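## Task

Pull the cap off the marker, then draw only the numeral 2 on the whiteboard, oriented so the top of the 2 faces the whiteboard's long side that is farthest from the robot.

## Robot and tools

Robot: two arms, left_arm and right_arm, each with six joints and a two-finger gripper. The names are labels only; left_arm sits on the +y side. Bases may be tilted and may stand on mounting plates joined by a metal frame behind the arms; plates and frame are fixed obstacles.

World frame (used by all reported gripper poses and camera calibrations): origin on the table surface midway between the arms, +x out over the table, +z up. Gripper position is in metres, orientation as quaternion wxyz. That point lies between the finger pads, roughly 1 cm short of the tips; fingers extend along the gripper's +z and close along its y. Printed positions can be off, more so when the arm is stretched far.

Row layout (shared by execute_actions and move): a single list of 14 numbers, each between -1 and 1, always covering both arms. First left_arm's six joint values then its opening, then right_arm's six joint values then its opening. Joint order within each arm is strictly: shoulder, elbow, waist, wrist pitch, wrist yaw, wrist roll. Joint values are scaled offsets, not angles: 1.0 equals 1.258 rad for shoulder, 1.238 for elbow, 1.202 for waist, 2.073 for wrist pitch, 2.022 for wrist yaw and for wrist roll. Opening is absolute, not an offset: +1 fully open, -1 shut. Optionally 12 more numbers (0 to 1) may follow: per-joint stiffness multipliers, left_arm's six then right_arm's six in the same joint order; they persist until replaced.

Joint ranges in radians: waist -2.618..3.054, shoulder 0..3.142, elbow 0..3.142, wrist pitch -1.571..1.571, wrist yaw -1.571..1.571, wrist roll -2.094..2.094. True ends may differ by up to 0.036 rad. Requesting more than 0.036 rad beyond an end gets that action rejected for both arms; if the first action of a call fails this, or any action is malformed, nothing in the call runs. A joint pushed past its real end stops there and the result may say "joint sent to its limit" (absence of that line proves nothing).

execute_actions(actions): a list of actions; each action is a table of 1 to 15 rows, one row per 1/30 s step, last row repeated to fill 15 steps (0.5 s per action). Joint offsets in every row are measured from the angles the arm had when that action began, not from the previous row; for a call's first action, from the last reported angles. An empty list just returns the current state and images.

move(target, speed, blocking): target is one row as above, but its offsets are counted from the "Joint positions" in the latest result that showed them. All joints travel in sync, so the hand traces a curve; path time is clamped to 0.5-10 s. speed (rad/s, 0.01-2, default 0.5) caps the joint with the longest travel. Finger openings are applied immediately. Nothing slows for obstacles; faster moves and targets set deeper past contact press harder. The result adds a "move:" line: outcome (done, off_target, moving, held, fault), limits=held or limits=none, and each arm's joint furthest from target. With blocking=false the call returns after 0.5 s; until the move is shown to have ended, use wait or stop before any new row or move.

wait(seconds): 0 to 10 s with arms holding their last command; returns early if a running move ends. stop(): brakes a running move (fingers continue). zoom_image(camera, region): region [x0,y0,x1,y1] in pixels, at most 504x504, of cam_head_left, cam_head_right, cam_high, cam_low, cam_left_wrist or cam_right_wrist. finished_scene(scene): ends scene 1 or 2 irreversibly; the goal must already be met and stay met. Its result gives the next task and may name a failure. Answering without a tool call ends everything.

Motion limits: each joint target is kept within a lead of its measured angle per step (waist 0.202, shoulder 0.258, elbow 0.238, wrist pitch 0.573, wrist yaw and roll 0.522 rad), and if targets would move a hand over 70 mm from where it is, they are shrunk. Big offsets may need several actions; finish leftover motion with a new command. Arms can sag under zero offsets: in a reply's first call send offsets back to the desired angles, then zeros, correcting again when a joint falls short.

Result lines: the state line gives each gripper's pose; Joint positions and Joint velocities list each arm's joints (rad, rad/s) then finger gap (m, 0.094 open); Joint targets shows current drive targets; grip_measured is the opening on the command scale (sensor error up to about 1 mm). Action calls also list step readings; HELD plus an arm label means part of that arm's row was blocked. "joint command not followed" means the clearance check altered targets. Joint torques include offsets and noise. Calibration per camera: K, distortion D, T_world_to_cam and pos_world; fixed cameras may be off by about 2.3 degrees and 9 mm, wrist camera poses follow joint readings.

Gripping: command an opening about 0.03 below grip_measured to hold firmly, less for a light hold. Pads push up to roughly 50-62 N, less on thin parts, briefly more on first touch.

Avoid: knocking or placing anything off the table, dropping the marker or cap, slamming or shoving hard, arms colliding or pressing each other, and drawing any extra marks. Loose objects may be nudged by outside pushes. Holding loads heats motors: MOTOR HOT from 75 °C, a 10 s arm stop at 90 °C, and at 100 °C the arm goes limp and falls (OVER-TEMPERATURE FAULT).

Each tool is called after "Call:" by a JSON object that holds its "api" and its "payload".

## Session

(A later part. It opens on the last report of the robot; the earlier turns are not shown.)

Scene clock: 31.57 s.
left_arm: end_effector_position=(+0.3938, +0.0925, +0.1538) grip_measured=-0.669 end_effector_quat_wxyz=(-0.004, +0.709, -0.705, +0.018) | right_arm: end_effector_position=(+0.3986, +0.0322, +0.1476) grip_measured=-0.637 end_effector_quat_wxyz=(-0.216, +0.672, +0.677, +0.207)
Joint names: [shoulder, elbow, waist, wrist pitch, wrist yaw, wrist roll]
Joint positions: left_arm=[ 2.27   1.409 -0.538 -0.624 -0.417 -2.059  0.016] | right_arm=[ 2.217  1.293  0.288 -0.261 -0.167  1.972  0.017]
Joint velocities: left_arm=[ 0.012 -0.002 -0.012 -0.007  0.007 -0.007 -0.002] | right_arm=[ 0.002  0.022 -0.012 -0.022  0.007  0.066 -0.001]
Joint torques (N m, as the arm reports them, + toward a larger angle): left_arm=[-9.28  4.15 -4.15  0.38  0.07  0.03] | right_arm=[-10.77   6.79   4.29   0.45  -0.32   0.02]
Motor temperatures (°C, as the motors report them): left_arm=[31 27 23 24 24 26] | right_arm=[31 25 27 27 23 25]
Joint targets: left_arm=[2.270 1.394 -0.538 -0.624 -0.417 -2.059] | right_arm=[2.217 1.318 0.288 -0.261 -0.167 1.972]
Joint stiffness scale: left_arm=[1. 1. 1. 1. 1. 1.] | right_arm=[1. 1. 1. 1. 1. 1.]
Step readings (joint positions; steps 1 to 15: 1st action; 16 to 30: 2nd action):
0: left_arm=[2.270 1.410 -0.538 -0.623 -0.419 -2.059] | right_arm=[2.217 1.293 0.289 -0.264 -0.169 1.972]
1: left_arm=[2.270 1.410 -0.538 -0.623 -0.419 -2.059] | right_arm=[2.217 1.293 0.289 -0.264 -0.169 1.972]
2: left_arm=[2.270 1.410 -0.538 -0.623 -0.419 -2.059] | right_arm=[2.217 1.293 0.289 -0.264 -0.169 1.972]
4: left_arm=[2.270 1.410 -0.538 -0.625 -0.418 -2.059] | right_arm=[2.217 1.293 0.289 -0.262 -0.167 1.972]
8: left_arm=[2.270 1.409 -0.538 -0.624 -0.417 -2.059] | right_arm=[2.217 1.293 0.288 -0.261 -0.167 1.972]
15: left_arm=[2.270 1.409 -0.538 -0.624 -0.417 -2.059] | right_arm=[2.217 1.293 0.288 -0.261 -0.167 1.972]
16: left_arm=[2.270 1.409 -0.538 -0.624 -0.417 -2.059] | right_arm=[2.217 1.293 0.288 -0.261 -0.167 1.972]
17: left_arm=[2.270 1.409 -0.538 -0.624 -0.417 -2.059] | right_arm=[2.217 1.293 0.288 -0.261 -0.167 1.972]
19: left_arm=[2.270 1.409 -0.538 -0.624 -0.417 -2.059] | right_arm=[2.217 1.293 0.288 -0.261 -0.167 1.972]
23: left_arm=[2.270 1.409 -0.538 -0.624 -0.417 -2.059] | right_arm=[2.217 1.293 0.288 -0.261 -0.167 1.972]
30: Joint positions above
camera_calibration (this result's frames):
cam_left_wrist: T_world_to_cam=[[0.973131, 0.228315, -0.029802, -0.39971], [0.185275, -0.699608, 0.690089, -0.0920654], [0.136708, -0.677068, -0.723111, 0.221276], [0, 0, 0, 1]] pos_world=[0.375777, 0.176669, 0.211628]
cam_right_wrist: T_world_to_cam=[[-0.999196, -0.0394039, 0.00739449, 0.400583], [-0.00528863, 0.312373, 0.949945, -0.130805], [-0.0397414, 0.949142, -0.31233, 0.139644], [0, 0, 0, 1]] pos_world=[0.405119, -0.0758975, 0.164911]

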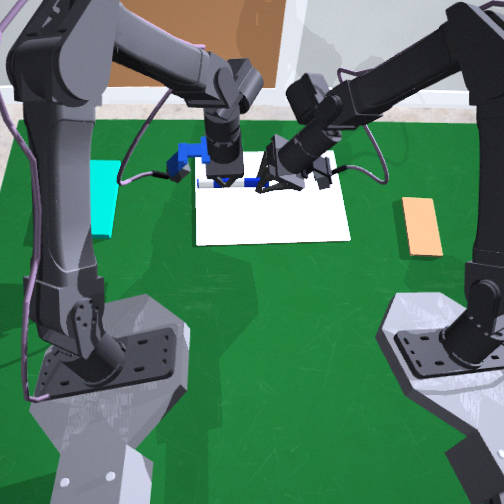

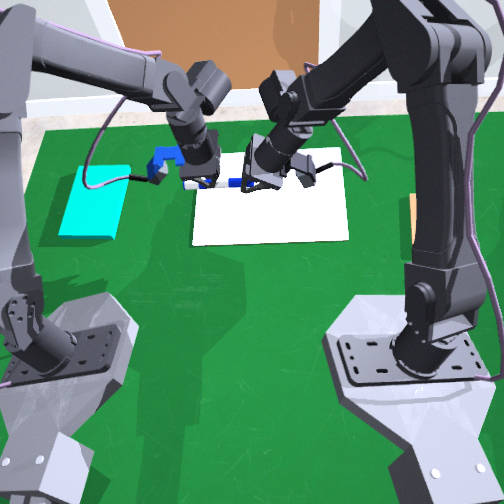

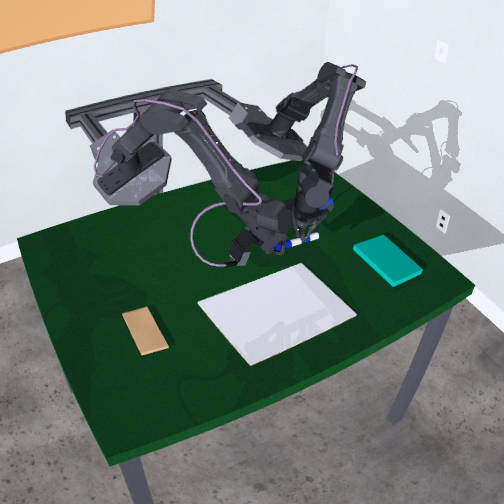

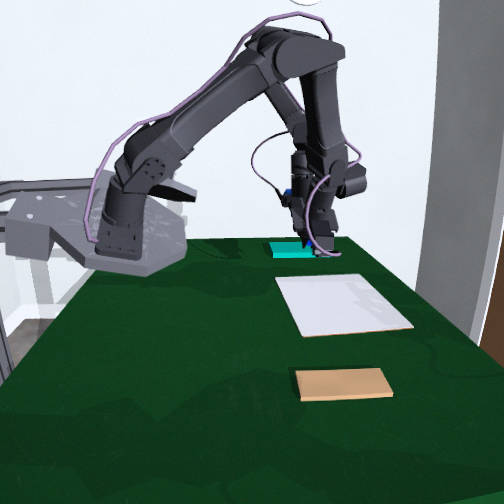

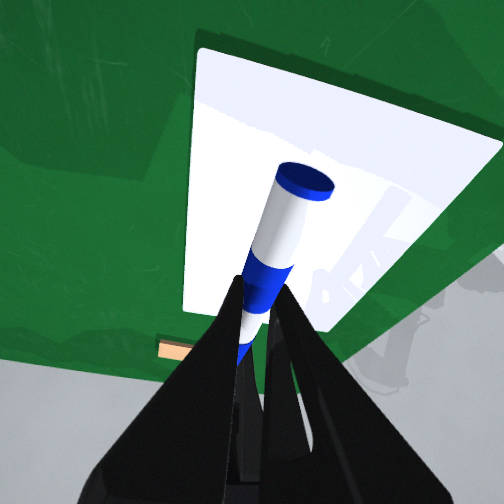

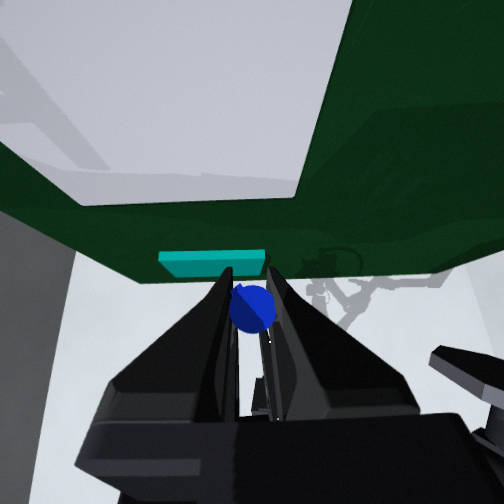

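Call:
{"api": "execute_actions", "payload": {"actions": [[[0,-0.012,0,0,0,0,0.3,0,0.02,0,0,0,0,-0.68]]]}}

Call:
{"api": "move", "payload": {"target": [-0.15,-0.012,0,-0.09,0,0,0.3,0,0.02,0,0,0,0,-0.68], "speed": 0.6}}

Scene clock: 32.97 s.
left_arm: end_effector_position=(+0.3938, +0.0925, +0.1538) grip_measured=+0.298 end_effector_quat_wxyz=(-0.004, +0.709, -0.705, +0.018) | right_arm: end_effector_position=(+0.3986, +0.0322, +0.1476) grip_measured=-0.637 end_effector_quat_wxyz=(-0.216, +0.672, +0.677, +0.207)
Joint names: [shoulder, elbow, waist, wrist pitch, wrist yaw, wrist roll]
Joint positions: left_arm=[ 2.27   1.409 -0.538 -0.624 -0.417 -2.059  0.061] | right_arm=[ 2.217  1.293  0.288 -0.261 -0.167  1.972  0.017]
Joint velocities: left_arm=[ 0.007 -0.002  0.022 -0.022  0.007 -0.007 -0.001] | right_arm=[ 0.022 -0.007 -0.032 -0.066 -0.022 -0.022 -0.001]
Joint torques (N m, as the arm reports them, + toward a larger angle): left_arm=[-9.25  4.12 -4.15  0.4   0.07  0.02] | right_arm=[-10.75   6.73   4.32   0.44  -0.32   0.02]
Motor temperatures (°C, as the motors report them): left_arm=[31 27 23 24 24 26] | right_arm=[32 25 27 27 23 25]
Joint targets: left_arm=[2.270 1.394 -0.538 -0.624 -0.417 -2.059] | right_arm=[2.217 1.318 0.288 -0.261 -0.167 1.972]
Joint stiffness scale: left_arm=[1. 1. 1. 1. 1. 1.] | right_arm=[1. 1. 1. 1. 1. 1.]
Step readings (joint positions):
0: left_arm=[2.270 1.409 -0.538 -0.624 -0.417 -2.059] | right_arm=[2.217 1.293 0.288 -0.261 -0.167 1.972]
1: left_arm=[2.270 1.409 -0.538 -0.624 -0.417 -2.059] | right_arm=[2.217 1.293 0.288 -0.261 -0.167 1.972]
2: left_arm=[2.270 1.409 -0.538 -0.624 -0.417 -2.059] | right_arm=[2.217 1.293 0.288 -0.261 -0.167 1.972]
4: left_arm=[2.270 1.409 -0.538 -0.624 -0.417 -2.059] | right_arm=[2.217 1.293 0.288 -0.261 -0.167 1.972]
8: left_arm=[2.270 1.409 -0.538 -0.624 -0.417 -2.059] | right_arm=[2.217 1.293 0.288 -0.261 -0.167 1.972]
15: Joint positions above
camera_calibration (this result's frames):
cam_left_wrist: T_world_to_cam=[[0.973131, 0.228315, -0.029802, -0.39971], [0.185275, -0.699608, 0.690089, -0.0920654], [0.136708, -0.677068, -0.723111, 0.221276], [0, 0, 0, 1]] pos_world=[0.375777, 0.176669, 0.211628]
cam_right_wrist: T_world_to_cam=[[-0.999196, -0.0394039, 0.00739449, 0.400583], [-0.00528863, 0.312373, 0.949945, -0.130805], [-0.0397414, 0.949142, -0.31233, 0.139644], [0, 0, 0, 1]] pos_world=[0.405119, -0.0758975, 0.164911]

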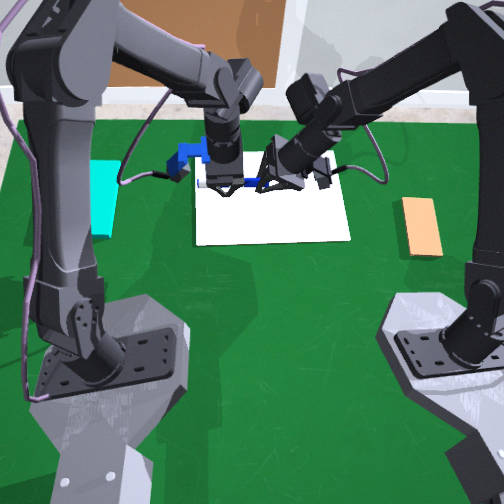

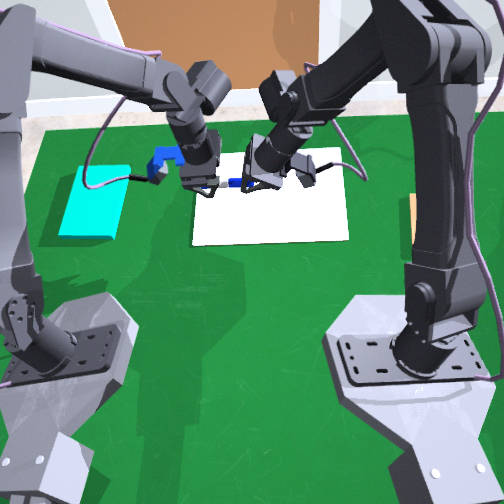

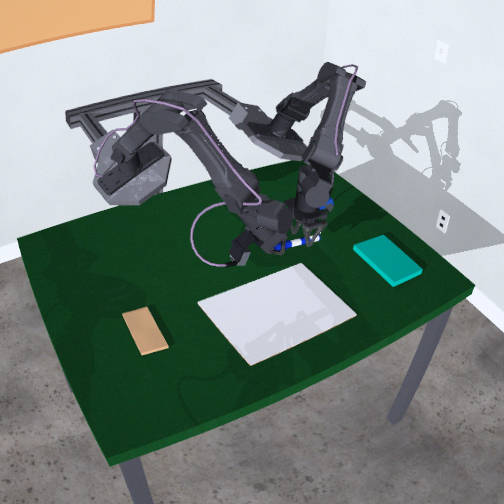

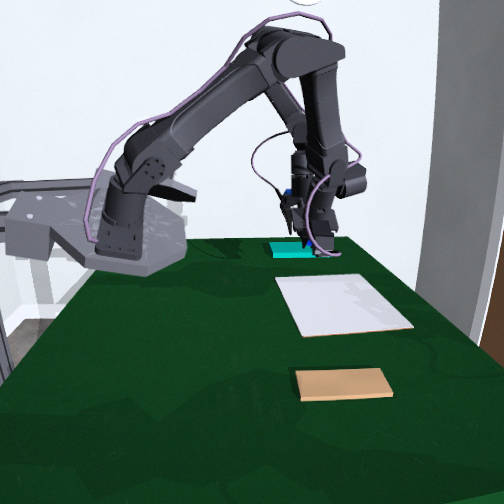

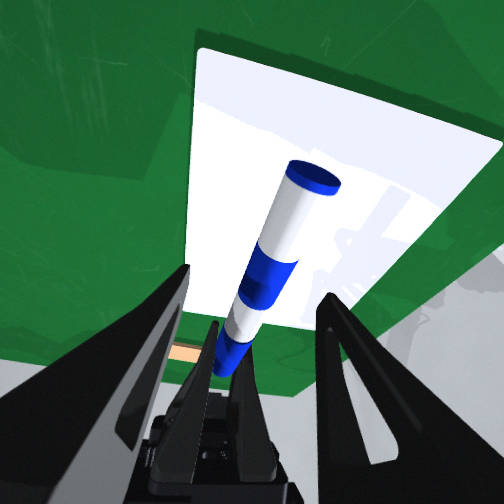

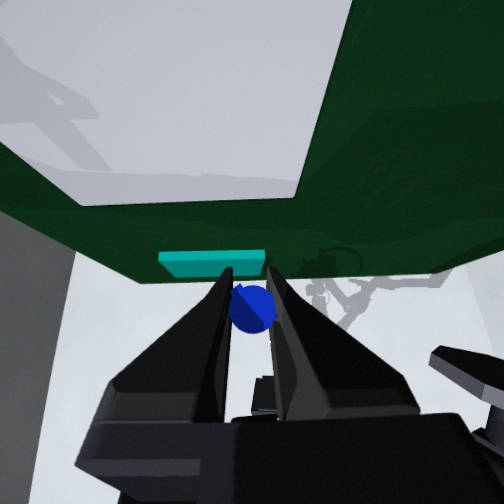

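Scene clock: 34.10 s.
left_arm: end_effector_position=(+0.3995, +0.1220, +0.2186) grip_measured=+0.298 end_effector_quat_wxyz=(-0.006, +0.712, -0.701, +0.028) | right_arm: end_effector_position=(+0.3986, +0.0322, +0.1476) grip_measured=-0.637 end_effector_quat_wxyz=(-0.216, +0.672, +0.677, +0.207)
Joint names: [shoulder, elbow, waist, wrist pitch, wrist yaw, wrist roll]
Joint positions: left_arm=[ 2.08   1.409 -0.538 -0.793 -0.416 -2.059  0.061] | right_arm=[ 2.217  1.293  0.288 -0.261 -0.167  1.972  0.017]
Joint velocities: left_arm=[ 0.007  0.007 -0.007 -0.051  0.022 -0.007  0.   ] | right_arm=[ 0.007  0.007 -0.007  0.037 -0.007 -0.051 -0.001]
Joint torques (N m, as the arm reports them, + toward a larger angle): left_arm=[-8.4   4.62 -3.83  0.22  0.06  0.04] | right_arm=[-10.78   6.72   4.3    0.43  -0.32   0.02]
Motor temperatures (°C, as the motors report them): left_arm=[31 27 23 24 24 26] | right_arm=[32 25 27 27 23 25]
Joint targets: left_arm=[2.081 1.394 -0.538 -0.811 -0.417 -2.059] | right_arm=[2.217 1.318 0.288 -0.261 -0.167 1.972]
Joint stiffness scale: left_arm=[1. 1. 1. 1. 1. 1.] | right_arm=[1. 1. 1. 1. 1. 1.]
move: off_target (right_arm); limits=none; left_arm: farthest joint: the wrist pitch, 0.018 radians from its target (0.186 radians at the start); right_arm: farthest joint: the elbow, 0.024 radians from its target (0.024 radians at the start)
camera_calibration (this result's frames):
cam_left_wrist: T_world_to_cam=[[0.971471, 0.236614, -0.0160386, -0.413431], [0.17974, -0.690467, 0.700677, -0.118406], [0.154716, -0.683571, -0.713298, 0.278738], [0, 0, 0, 1]] pos_world=[0.379794, 0.206605, 0.275157]
cam_right_wrist: T_world_to_cam=[[-0.999196, -0.0394039, 0.00739449, 0.400583], [-0.00528863, 0.312373, 0.949945, -0.130805], [-0.0397414, 0.949142, -0.31233, 0.139644], [0, 0, 0, 1]] pos_world=[0.405119, -0.0758975, 0.164911]

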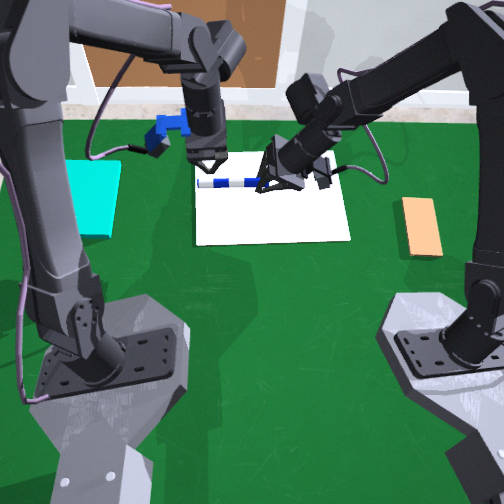

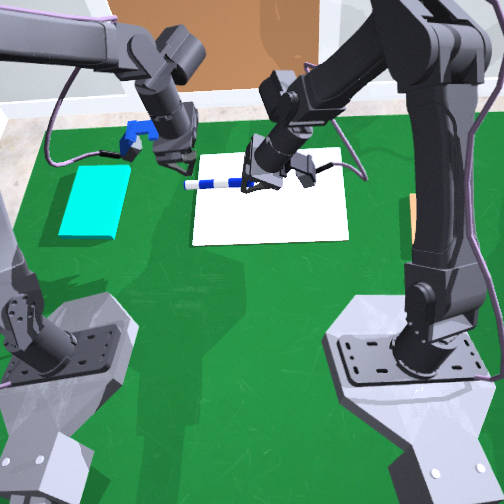

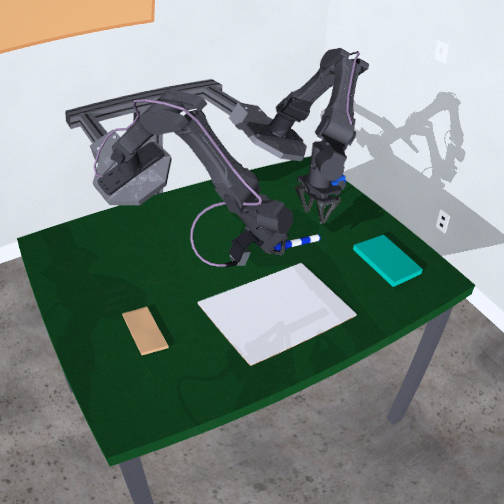

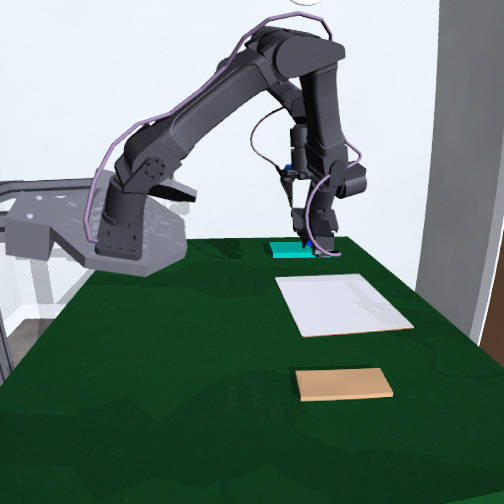

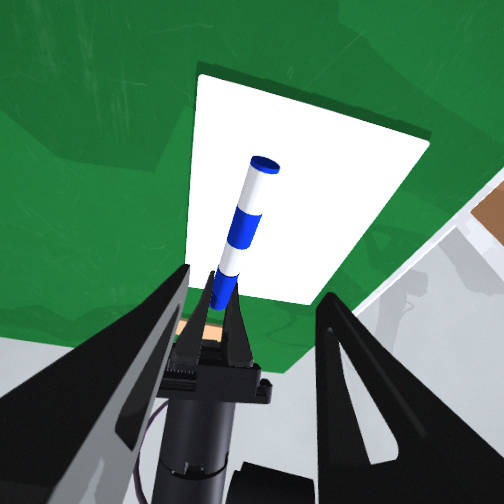

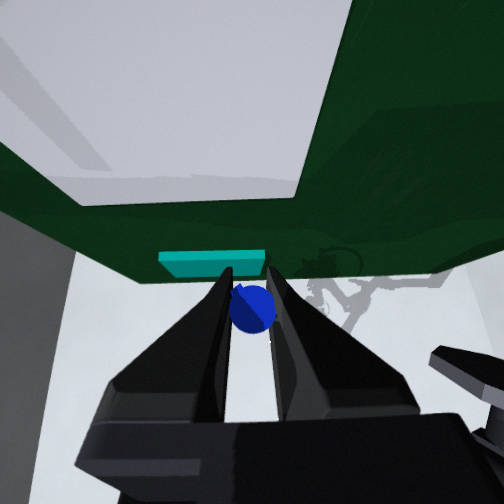

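Call:
{"api": "move", "payload": {"target": [-0.078,-0.165,0.465,0.097,0.469,0.242,0.3,0,0.02,0,0,0,0,-0.68], "speed": 0.9}}

Scene clock: 36.40 s.
left_arm: end_effector_position=(+0.4038, +0.1841, +0.1917) grip_measured=+0.298 end_effector_quat_wxyz=(+0.302, +0.680, -0.606, +0.281) | right_arm: end_effector_position=(+0.3986, +0.0322, +0.1476) grip_measured=-0.637 end_effector_quat_wxyz=(-0.216, +0.672, +0.677, +0.207)
Joint names: [shoulder, elbow, waist, wrist pitch, wrist yaw, wrist roll]
Joint positions: left_arm=[ 1.999  1.222  0.028 -0.595  0.519 -1.575  0.061] | right_arm=[ 2.217  1.293  0.288 -0.261 -0.167  1.972  0.017]
Joint velocities: left_arm=[-0.007  0.007 -0.012 -0.037 -0.007 -0.022  0.   ] | right_arm=[-0.002  0.017 -0.012  0.007 -0.022  0.037 -0.001]
Joint torques (N m, as the arm reports them, + toward a larger angle): left_arm=[-9.98  3.48 -3.37  0.25  0.68  0.09] | right_arm=[-10.81   6.71   4.28   0.45  -0.32   0.01]
Motor temperatures (°C, as the motors report them): left_arm=[31 27 23 23 24 26] | right_arm=[32 25 27 27 23 25]
Joint targets: left_arm=[1.981 1.205 0.021 -0.592 0.533 -1.569] | right_arm=[2.217 1.318 0.288 -0.261 -0.167 1.972]
Joint stiffness scale: left_arm=[1. 1. 1. 1. 1. 1.] | right_arm=[1. 1. 1. 1. 1. 1.]
move: off_target (right_arm); limits=none; left_arm: farthest joint: the shoulder, 0.017 radians from its target (0.098 radians at the start); right_arm: farthest joint: the elbow, 0.024 radians from its target (0.024 radians at the start)
camera_calibration (this result's frames):
cam_left_wrist: T_world_to_cam=[[0.944588, 0.183949, -0.271876, -0.363103], [0.266818, 0.0522014, 0.962332, -0.279481], [0.191212, -0.981549, 0.000228071, 0.204677], [0, 0, 0, 1]] pos_world=[0.378417, 0.282282, 0.170188]
cam_right_wrist: T_world_to_cam=[[-0.999196, -0.0394039, 0.00739449, 0.400583], [-0.00528863, 0.312373, 0.949945, -0.130805], [-0.0397414, 0.949142, -0.31233, 0.139644], [0, 0, 0, 1]] pos_world=[0.405119, -0.0758975, 0.164911]

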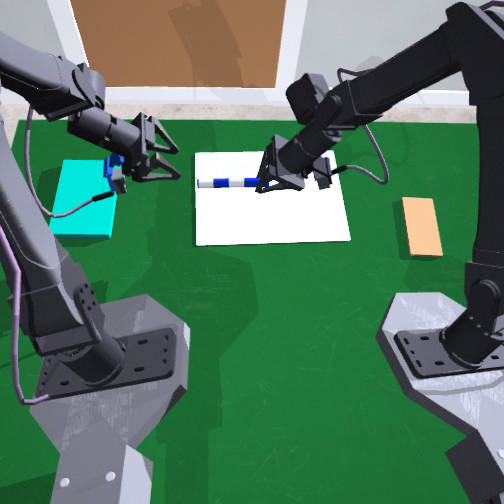

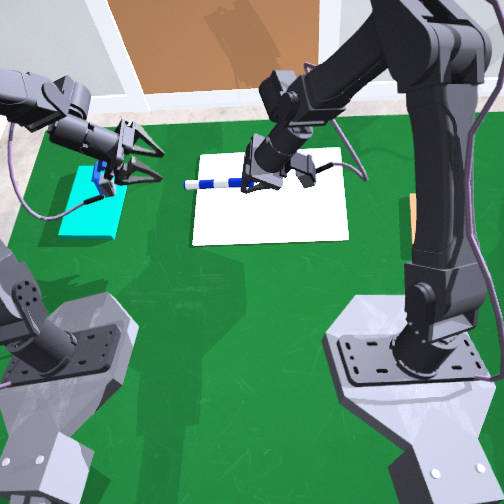

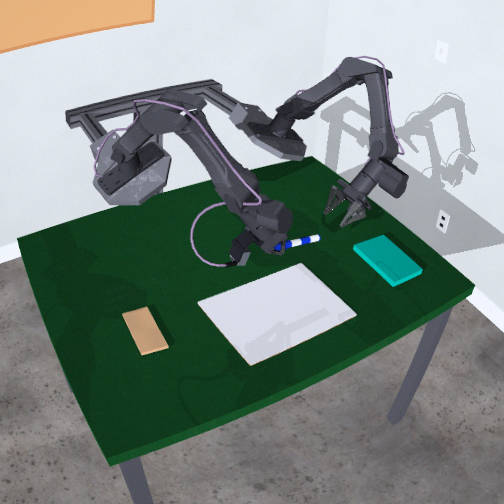

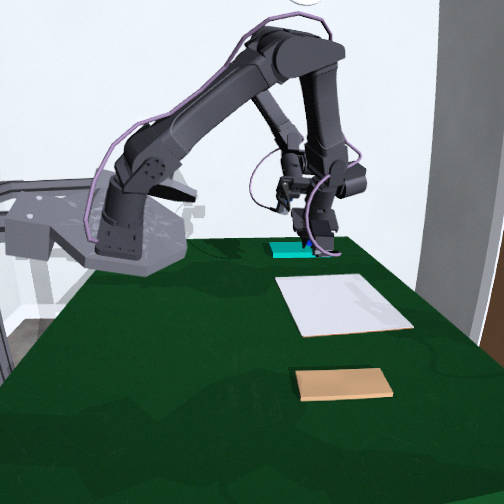

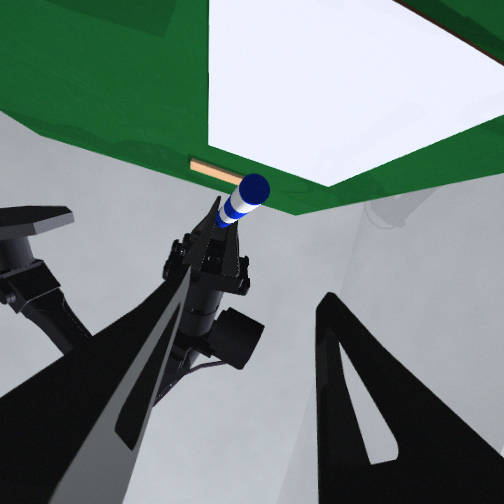

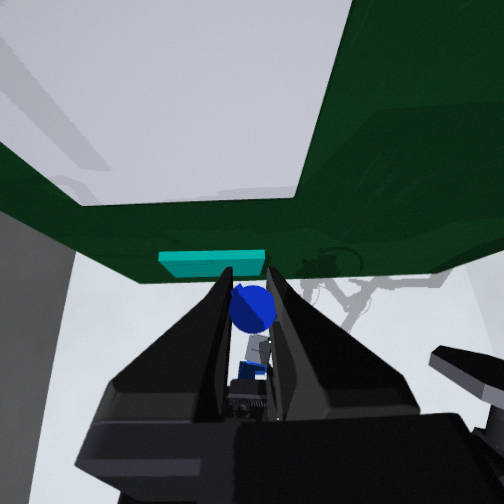

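Call:
{"api": "move", "payload": {"target": [0.118,-0.048,-0.09,0.122,0,0,0.3,0,0.02,0,0,0,0,-0.68], "speed": 0.4}}

Call:
{"api": "zoom_image", "payload": {"camera": "cam_head_left", "region": [100,100,300,230]}}

Call:
{"api": "zoom_image", "payload": {"camera": "cam_high", "region": [230,170,390,290]}}

Scene clock: 38.27 s.
left_arm: end_effector_position=(+0.4029, +0.1287, +0.1540) grip_measured=+0.298 end_effector_quat_wxyz=(-0.290, -0.642, +0.640, -0.307) | right_arm: end_effector_position=(+0.3986, +0.0322, +0.1476) grip_measured=-0.637 end_effector_quat_wxyz=(-0.216, +0.672, +0.677, +0.207)
Joint names: [shoulder, elbow, waist, wrist pitch, wrist yaw, wrist roll]
Joint positions: left_arm=[ 2.142  1.176 -0.072 -0.345  0.517 -1.574  0.061] | right_arm=[ 2.217  1.293  0.288 -0.261 -0.167  1.972  0.017]
Joint velocities: left_arm=[-0.012 -0.007 -0.002  0.051 -0.037  0.022 -0.   ] | right_arm=[ 0.017 -0.002  0.017  0.066  0.007  0.037 -0.   ]
Joint torques (N m, as the arm reports them, + toward a larger angle): left_arm=[-8.4   3.26 -4.    0.39  0.59  0.02] | right_arm=[-10.78   6.75   4.34   0.45  -0.32   0.02]
Motor temperatures (°C, as the motors report them): left_arm=[31 27 23 23 24 26] | right_arm=[32 25 27 27 23 25]
Joint targets: left_arm=[2.148 1.163 -0.081 -0.342 0.519 -1.575] | right_arm=[2.217 1.318 0.288 -0.261 -0.167 1.972]
Joint stiffness scale: left_arm=[1. 1. 1. 1. 1. 1.] | right_arm=[1. 1. 1. 1. 1. 1.]
move: off_target (right_arm); limits=none; left_arm: farthest joint: the elbow, 0.014 radians from its target (0.060 radians at the start); right_arm: farthest joint: the elbow, 0.024 radians from its target (0.024 radians at the start)
camera_calibration (this result's frames):
cam_left_wrist: T_world_to_cam=[[0.976092, 0.112162, -0.186184, -0.379007], [0.181127, 0.0537885, 0.981988, -0.208761], [0.120156, -0.992233, 0.032187, 0.175561], [0, 0, 0, 1]] pos_world=[0.386663, 0.227937, 0.128785]
cam_right_wrist: T_world_to_cam=[[-0.999196, -0.0394039, 0.00739449, 0.400583], [-0.00528863, 0.312373, 0.949945, -0.130805], [-0.0397414, 0.949142, -0.31233, 0.139644], [0, 0, 0, 1]] pos_world=[0.405119, -0.0758975, 0.164911]

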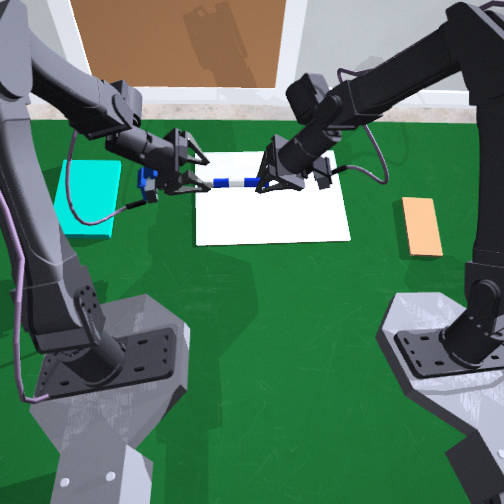

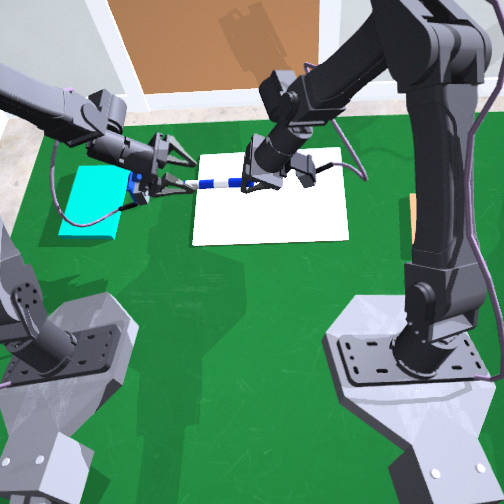

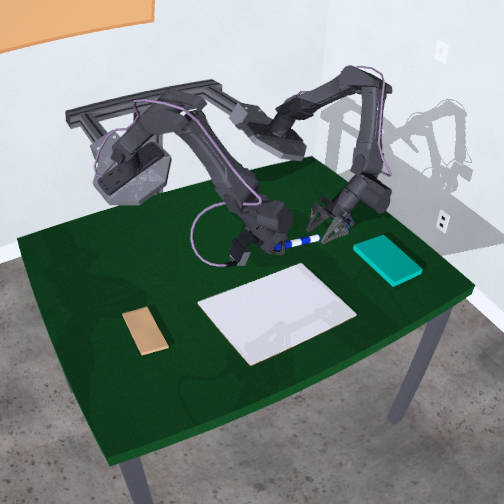

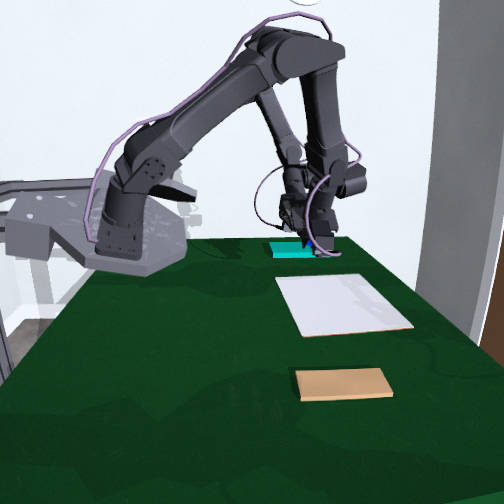

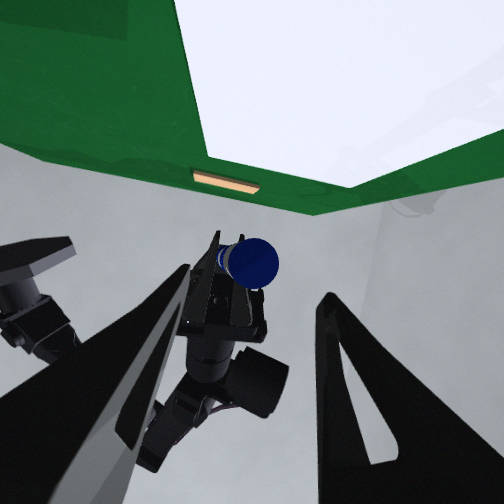

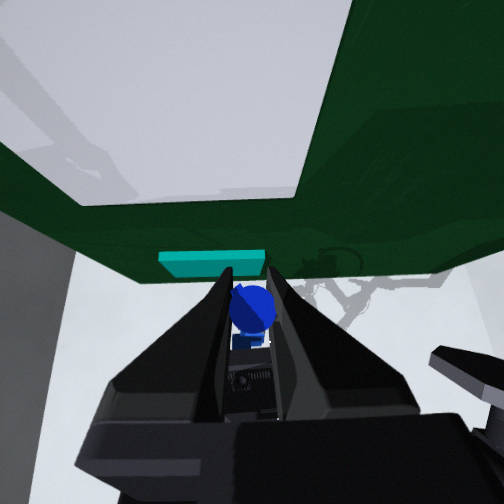

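Region (100, 100, 300, 230) of cam_head_left's 504x504 image, scaled by 2.520, with more detail than that image has; it fills the top 328 rows of this view, and the rest is white.

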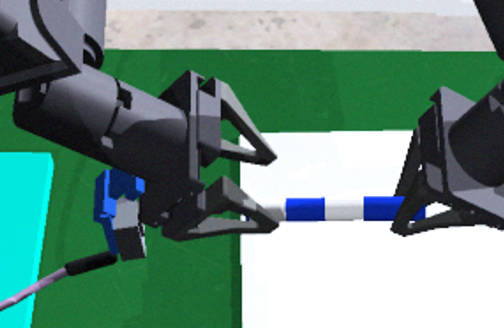

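Region (230, 170, 390, 290) of cam_high's 504x504 image, scaled by 3.150, with more detail than that image has; it fills the top 378 rows of this view, and the rest is white.

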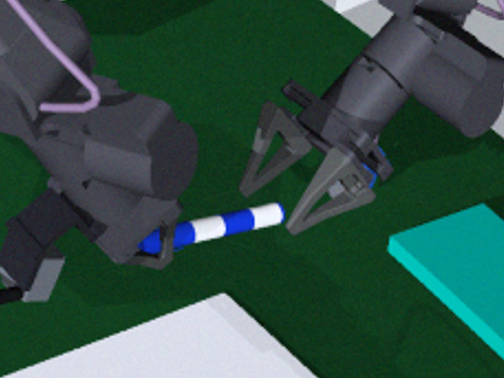

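Call:
{"api": "move", "payload": {"target": [0.047,-0.05,-0.045,0.056,0,0,0.3,0,0.02,0,0,0,0,-0.68], "speed": 0.3}}

Call:
{"api": "zoom_image", "payload": {"camera": "cam_high", "region": [230,170,390,290]}}

Scene clock: 39.90 s.
left_arm: end_effector_position=(+0.3882, +0.1039, +0.1379) grip_measured=+0.298 end_effector_quat_wxyz=(-0.290, -0.625, +0.655, -0.311) | right_arm: end_effector_position=(+0.3986, +0.0322, +0.1476) grip_measured=-0.637 end_effector_quat_wxyz=(-0.216, +0.672, +0.677, +0.207)
Joint names: [shoulder, elbow, waist, wrist pitch, wrist yaw, wrist roll]
Joint positions: left_arm=[ 2.196  1.127 -0.117 -0.232  0.514 -1.574  0.061] | right_arm=[ 2.217  1.293  0.288 -0.261 -0.167  1.972  0.017]
Joint velocities: left_arm=[ 0.002 -0.022  0.007 -0.022  0.022 -0.007  0.   ] | right_arm=[-0.027 -0.007 -0.022 -0.066 -0.066  0.022  0.   ]
Joint torques (N m, as the arm reports them, + toward a larger angle): left_arm=[-8.37  3.01 -4.    0.46  0.59  0.03] | right_arm=[-10.76   6.73   4.32   0.43  -0.31   0.01]
Motor temperatures (°C, as the motors report them): left_arm=[31 27 23 23 24 26] | right_arm=[32 25 27 27 23 25]
Joint targets: left_arm=[2.201 1.115 -0.126 -0.229 0.517 -1.574] | right_arm=[2.217 1.318 0.288 -0.261 -0.167 1.972]
Joint stiffness scale: left_arm=[1. 1. 1. 1. 1. 1.] | right_arm=[1. 1. 1. 1. 1. 1.]
move: off_target (right_arm); limits=none; left_arm: farthest joint: the elbow, 0.013 radians from its target (0.062 radians at the start); right_arm: farthest joint: the elbow, 0.024 radians from its target (0.024 radians at the start)
camera_calibration (this result's frames):
cam_left_wrist: T_world_to_cam=[[0.983758, 0.0737527, -0.163648, -0.366983], [0.159813, 0.0552385, 0.985601, -0.181408], [0.0817304, -0.995746, 0.0425547, 0.167076], [0, 0, 0, 1]] pos_world=[0.376359, 0.203452, 0.11163]
cam_right_wrist: T_world_to_cam=[[-0.999196, -0.0394039, 0.00739449, 0.400583], [-0.00528863, 0.312373, 0.949945, -0.130805], [-0.0397414, 0.949142, -0.31233, 0.139644], [0, 0, 0, 1]] pos_world=[0.405119, -0.0758975, 0.164911]

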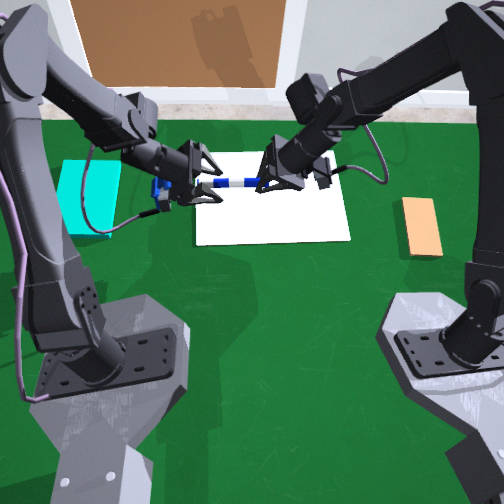

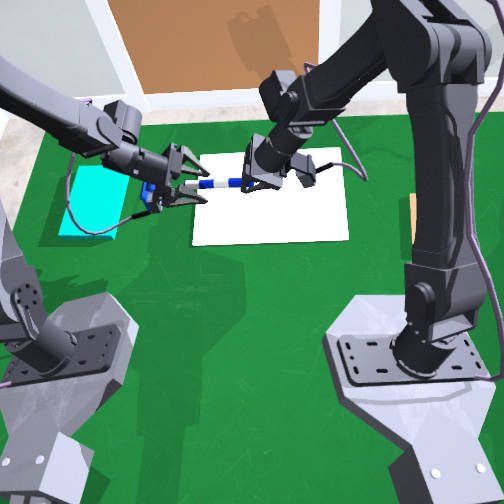

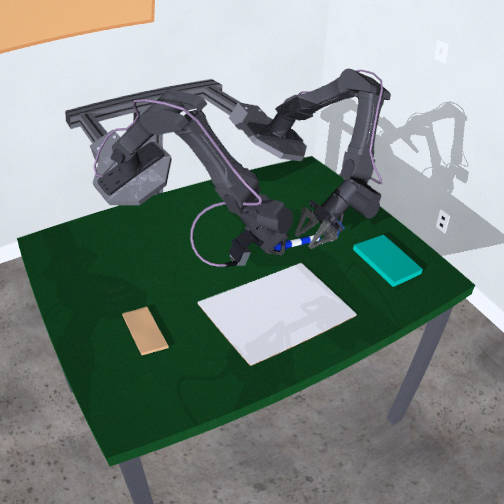

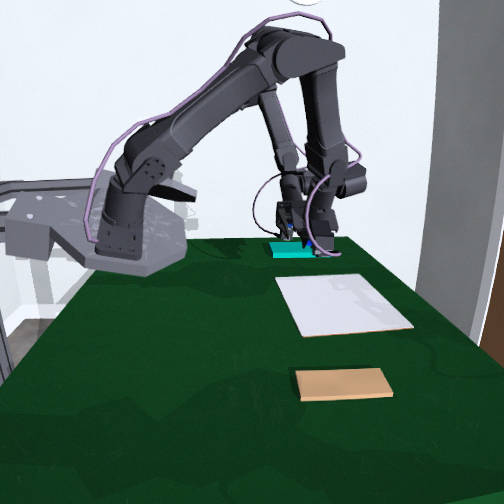

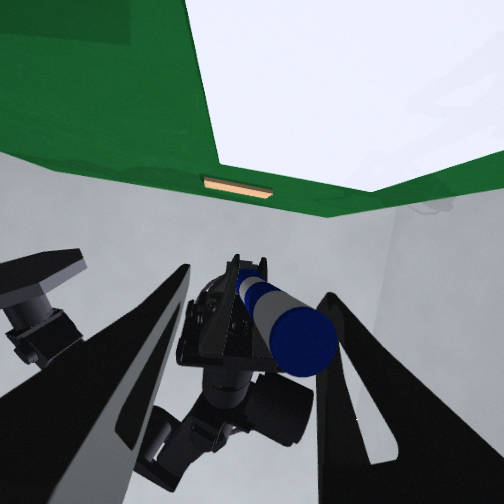

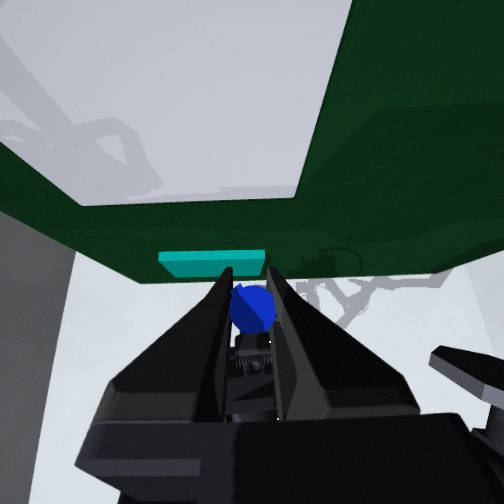

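Region (230, 170, 390, 290) of cam_high's 504x504 image, scaled by 3.150, with more detail than that image has; it fills the top 378 rows of this view, and the rest is white.

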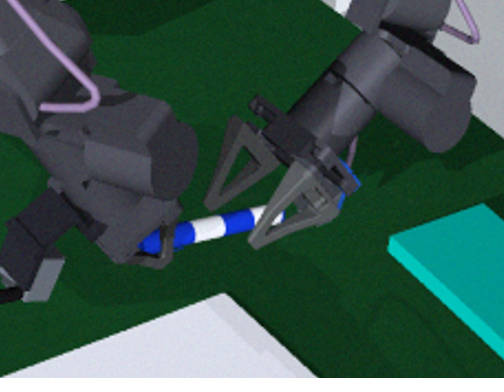

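Call:
{"api": "move", "payload": {"target": [-0.03,0.03,0.016,-0.025,0,0,0.3,0,0.02,0,0,0,0,-0.68], "speed": 0.3}}

Scene clock: 41.13 s.
left_arm: end_effector_position=(+0.3969, +0.1146, +0.1445) grip_measured=+0.298 end_effector_quat_wxyz=(-0.285, -0.632, +0.649, -0.312) | right_arm: end_effector_position=(+0.3986, +0.0322, +0.1476) grip_measured=-0.637 end_effector_quat_wxyz=(-0.216, +0.672, +0.677, +0.207)
Joint names: [shoulder, elbow, waist, wrist pitch, wrist yaw, wrist roll]
Joint positions: left_arm=[ 2.171  1.146 -0.098 -0.268  0.512 -1.574  0.061] | right_arm=[ 2.217  1.293  0.288 -0.261 -0.167  1.972  0.017]
Joint velocities: left_arm=[-0.022  0.007  0.007  0.037 -0.007  0.022  0.001] | right_arm=[-0.002  0.002  0.002 -0.051  0.007 -0.11  -0.   ]
Joint torques (N m, as the arm reports them, + toward a larger angle): left_arm=[-9.68  5.3  -3.3   0.27  0.58  0.03] | right_arm=[-10.82   6.69   4.27   0.45  -0.33   0.04]
Motor temperatures (°C, as the motors report them): left_arm=[31 27 23 23 24 26] | right_arm=[32 25 27 27 23 25]
Joint targets: left_arm=[2.158 1.164 -0.097 -0.284 0.515 -1.574] | right_arm=[2.217 1.318 0.288 -0.261 -0.167 1.972]
Joint stiffness scale: left_arm=[1. 1. 1. 1. 1. 1.] | right_arm=[1. 1. 1. 1. 1. 1.]
move: off_target (right_arm); limits=none; left_arm: farthest joint: the elbow, 0.019 radians from its target (0.037 radians at the start); right_arm: farthest joint: the elbow, 0.024 radians from its target (0.024 radians at the start)
camera_calibration (this result's frames):
cam_left_wrist: T_world_to_cam=[[0.982232, 0.0943161, -0.162248, -0.377214], [0.157881, 0.0520958, 0.986083, -0.188806], [0.101456, -0.994178, 0.0362795, 0.169627], [0, 0, 0, 1]] pos_world=[0.383111, 0.214053, 0.118823]
cam_right_wrist: T_world_to_cam=[[-0.999196, -0.0394039, 0.00739449, 0.400583], [-0.00528863, 0.312373, 0.949945, -0.130805], [-0.0397414, 0.949142, -0.31233, 0.139644], [0, 0, 0, 1]] pos_world=[0.405119, -0.0758975, 0.164911]

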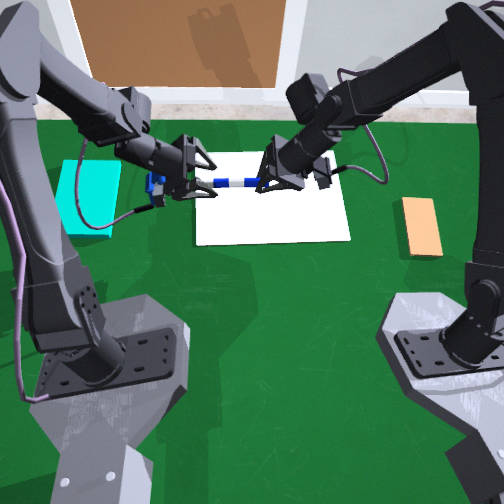

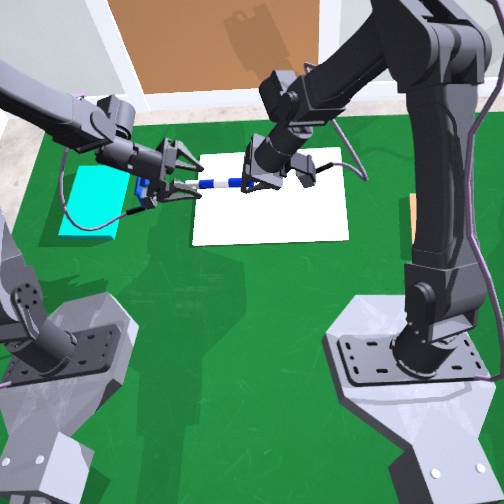

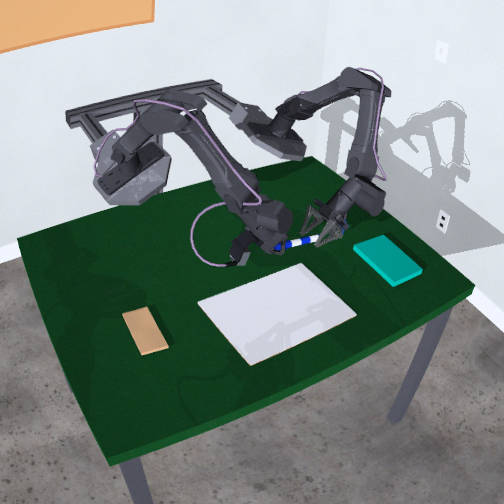

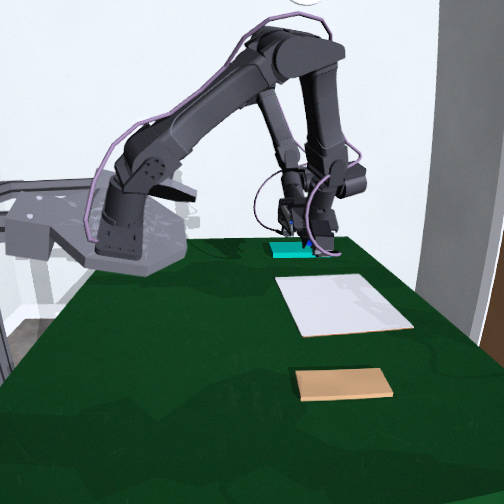

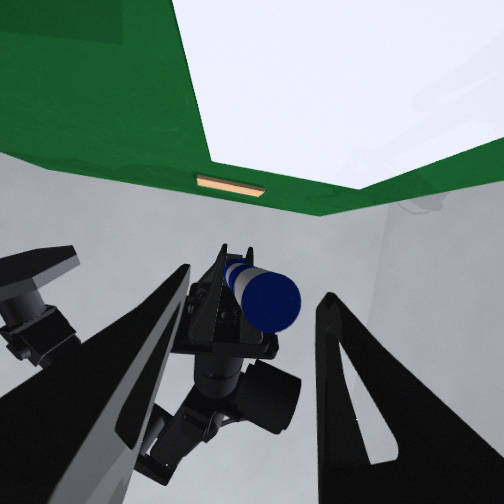

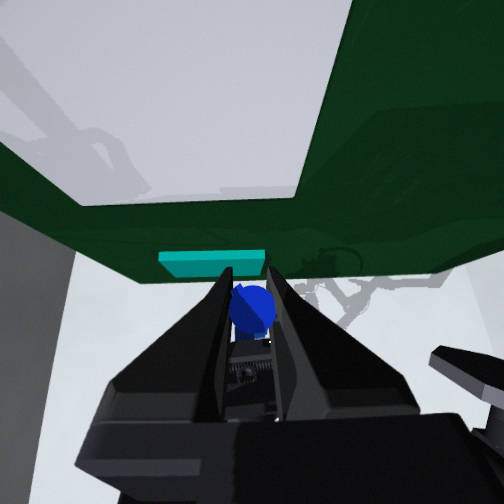

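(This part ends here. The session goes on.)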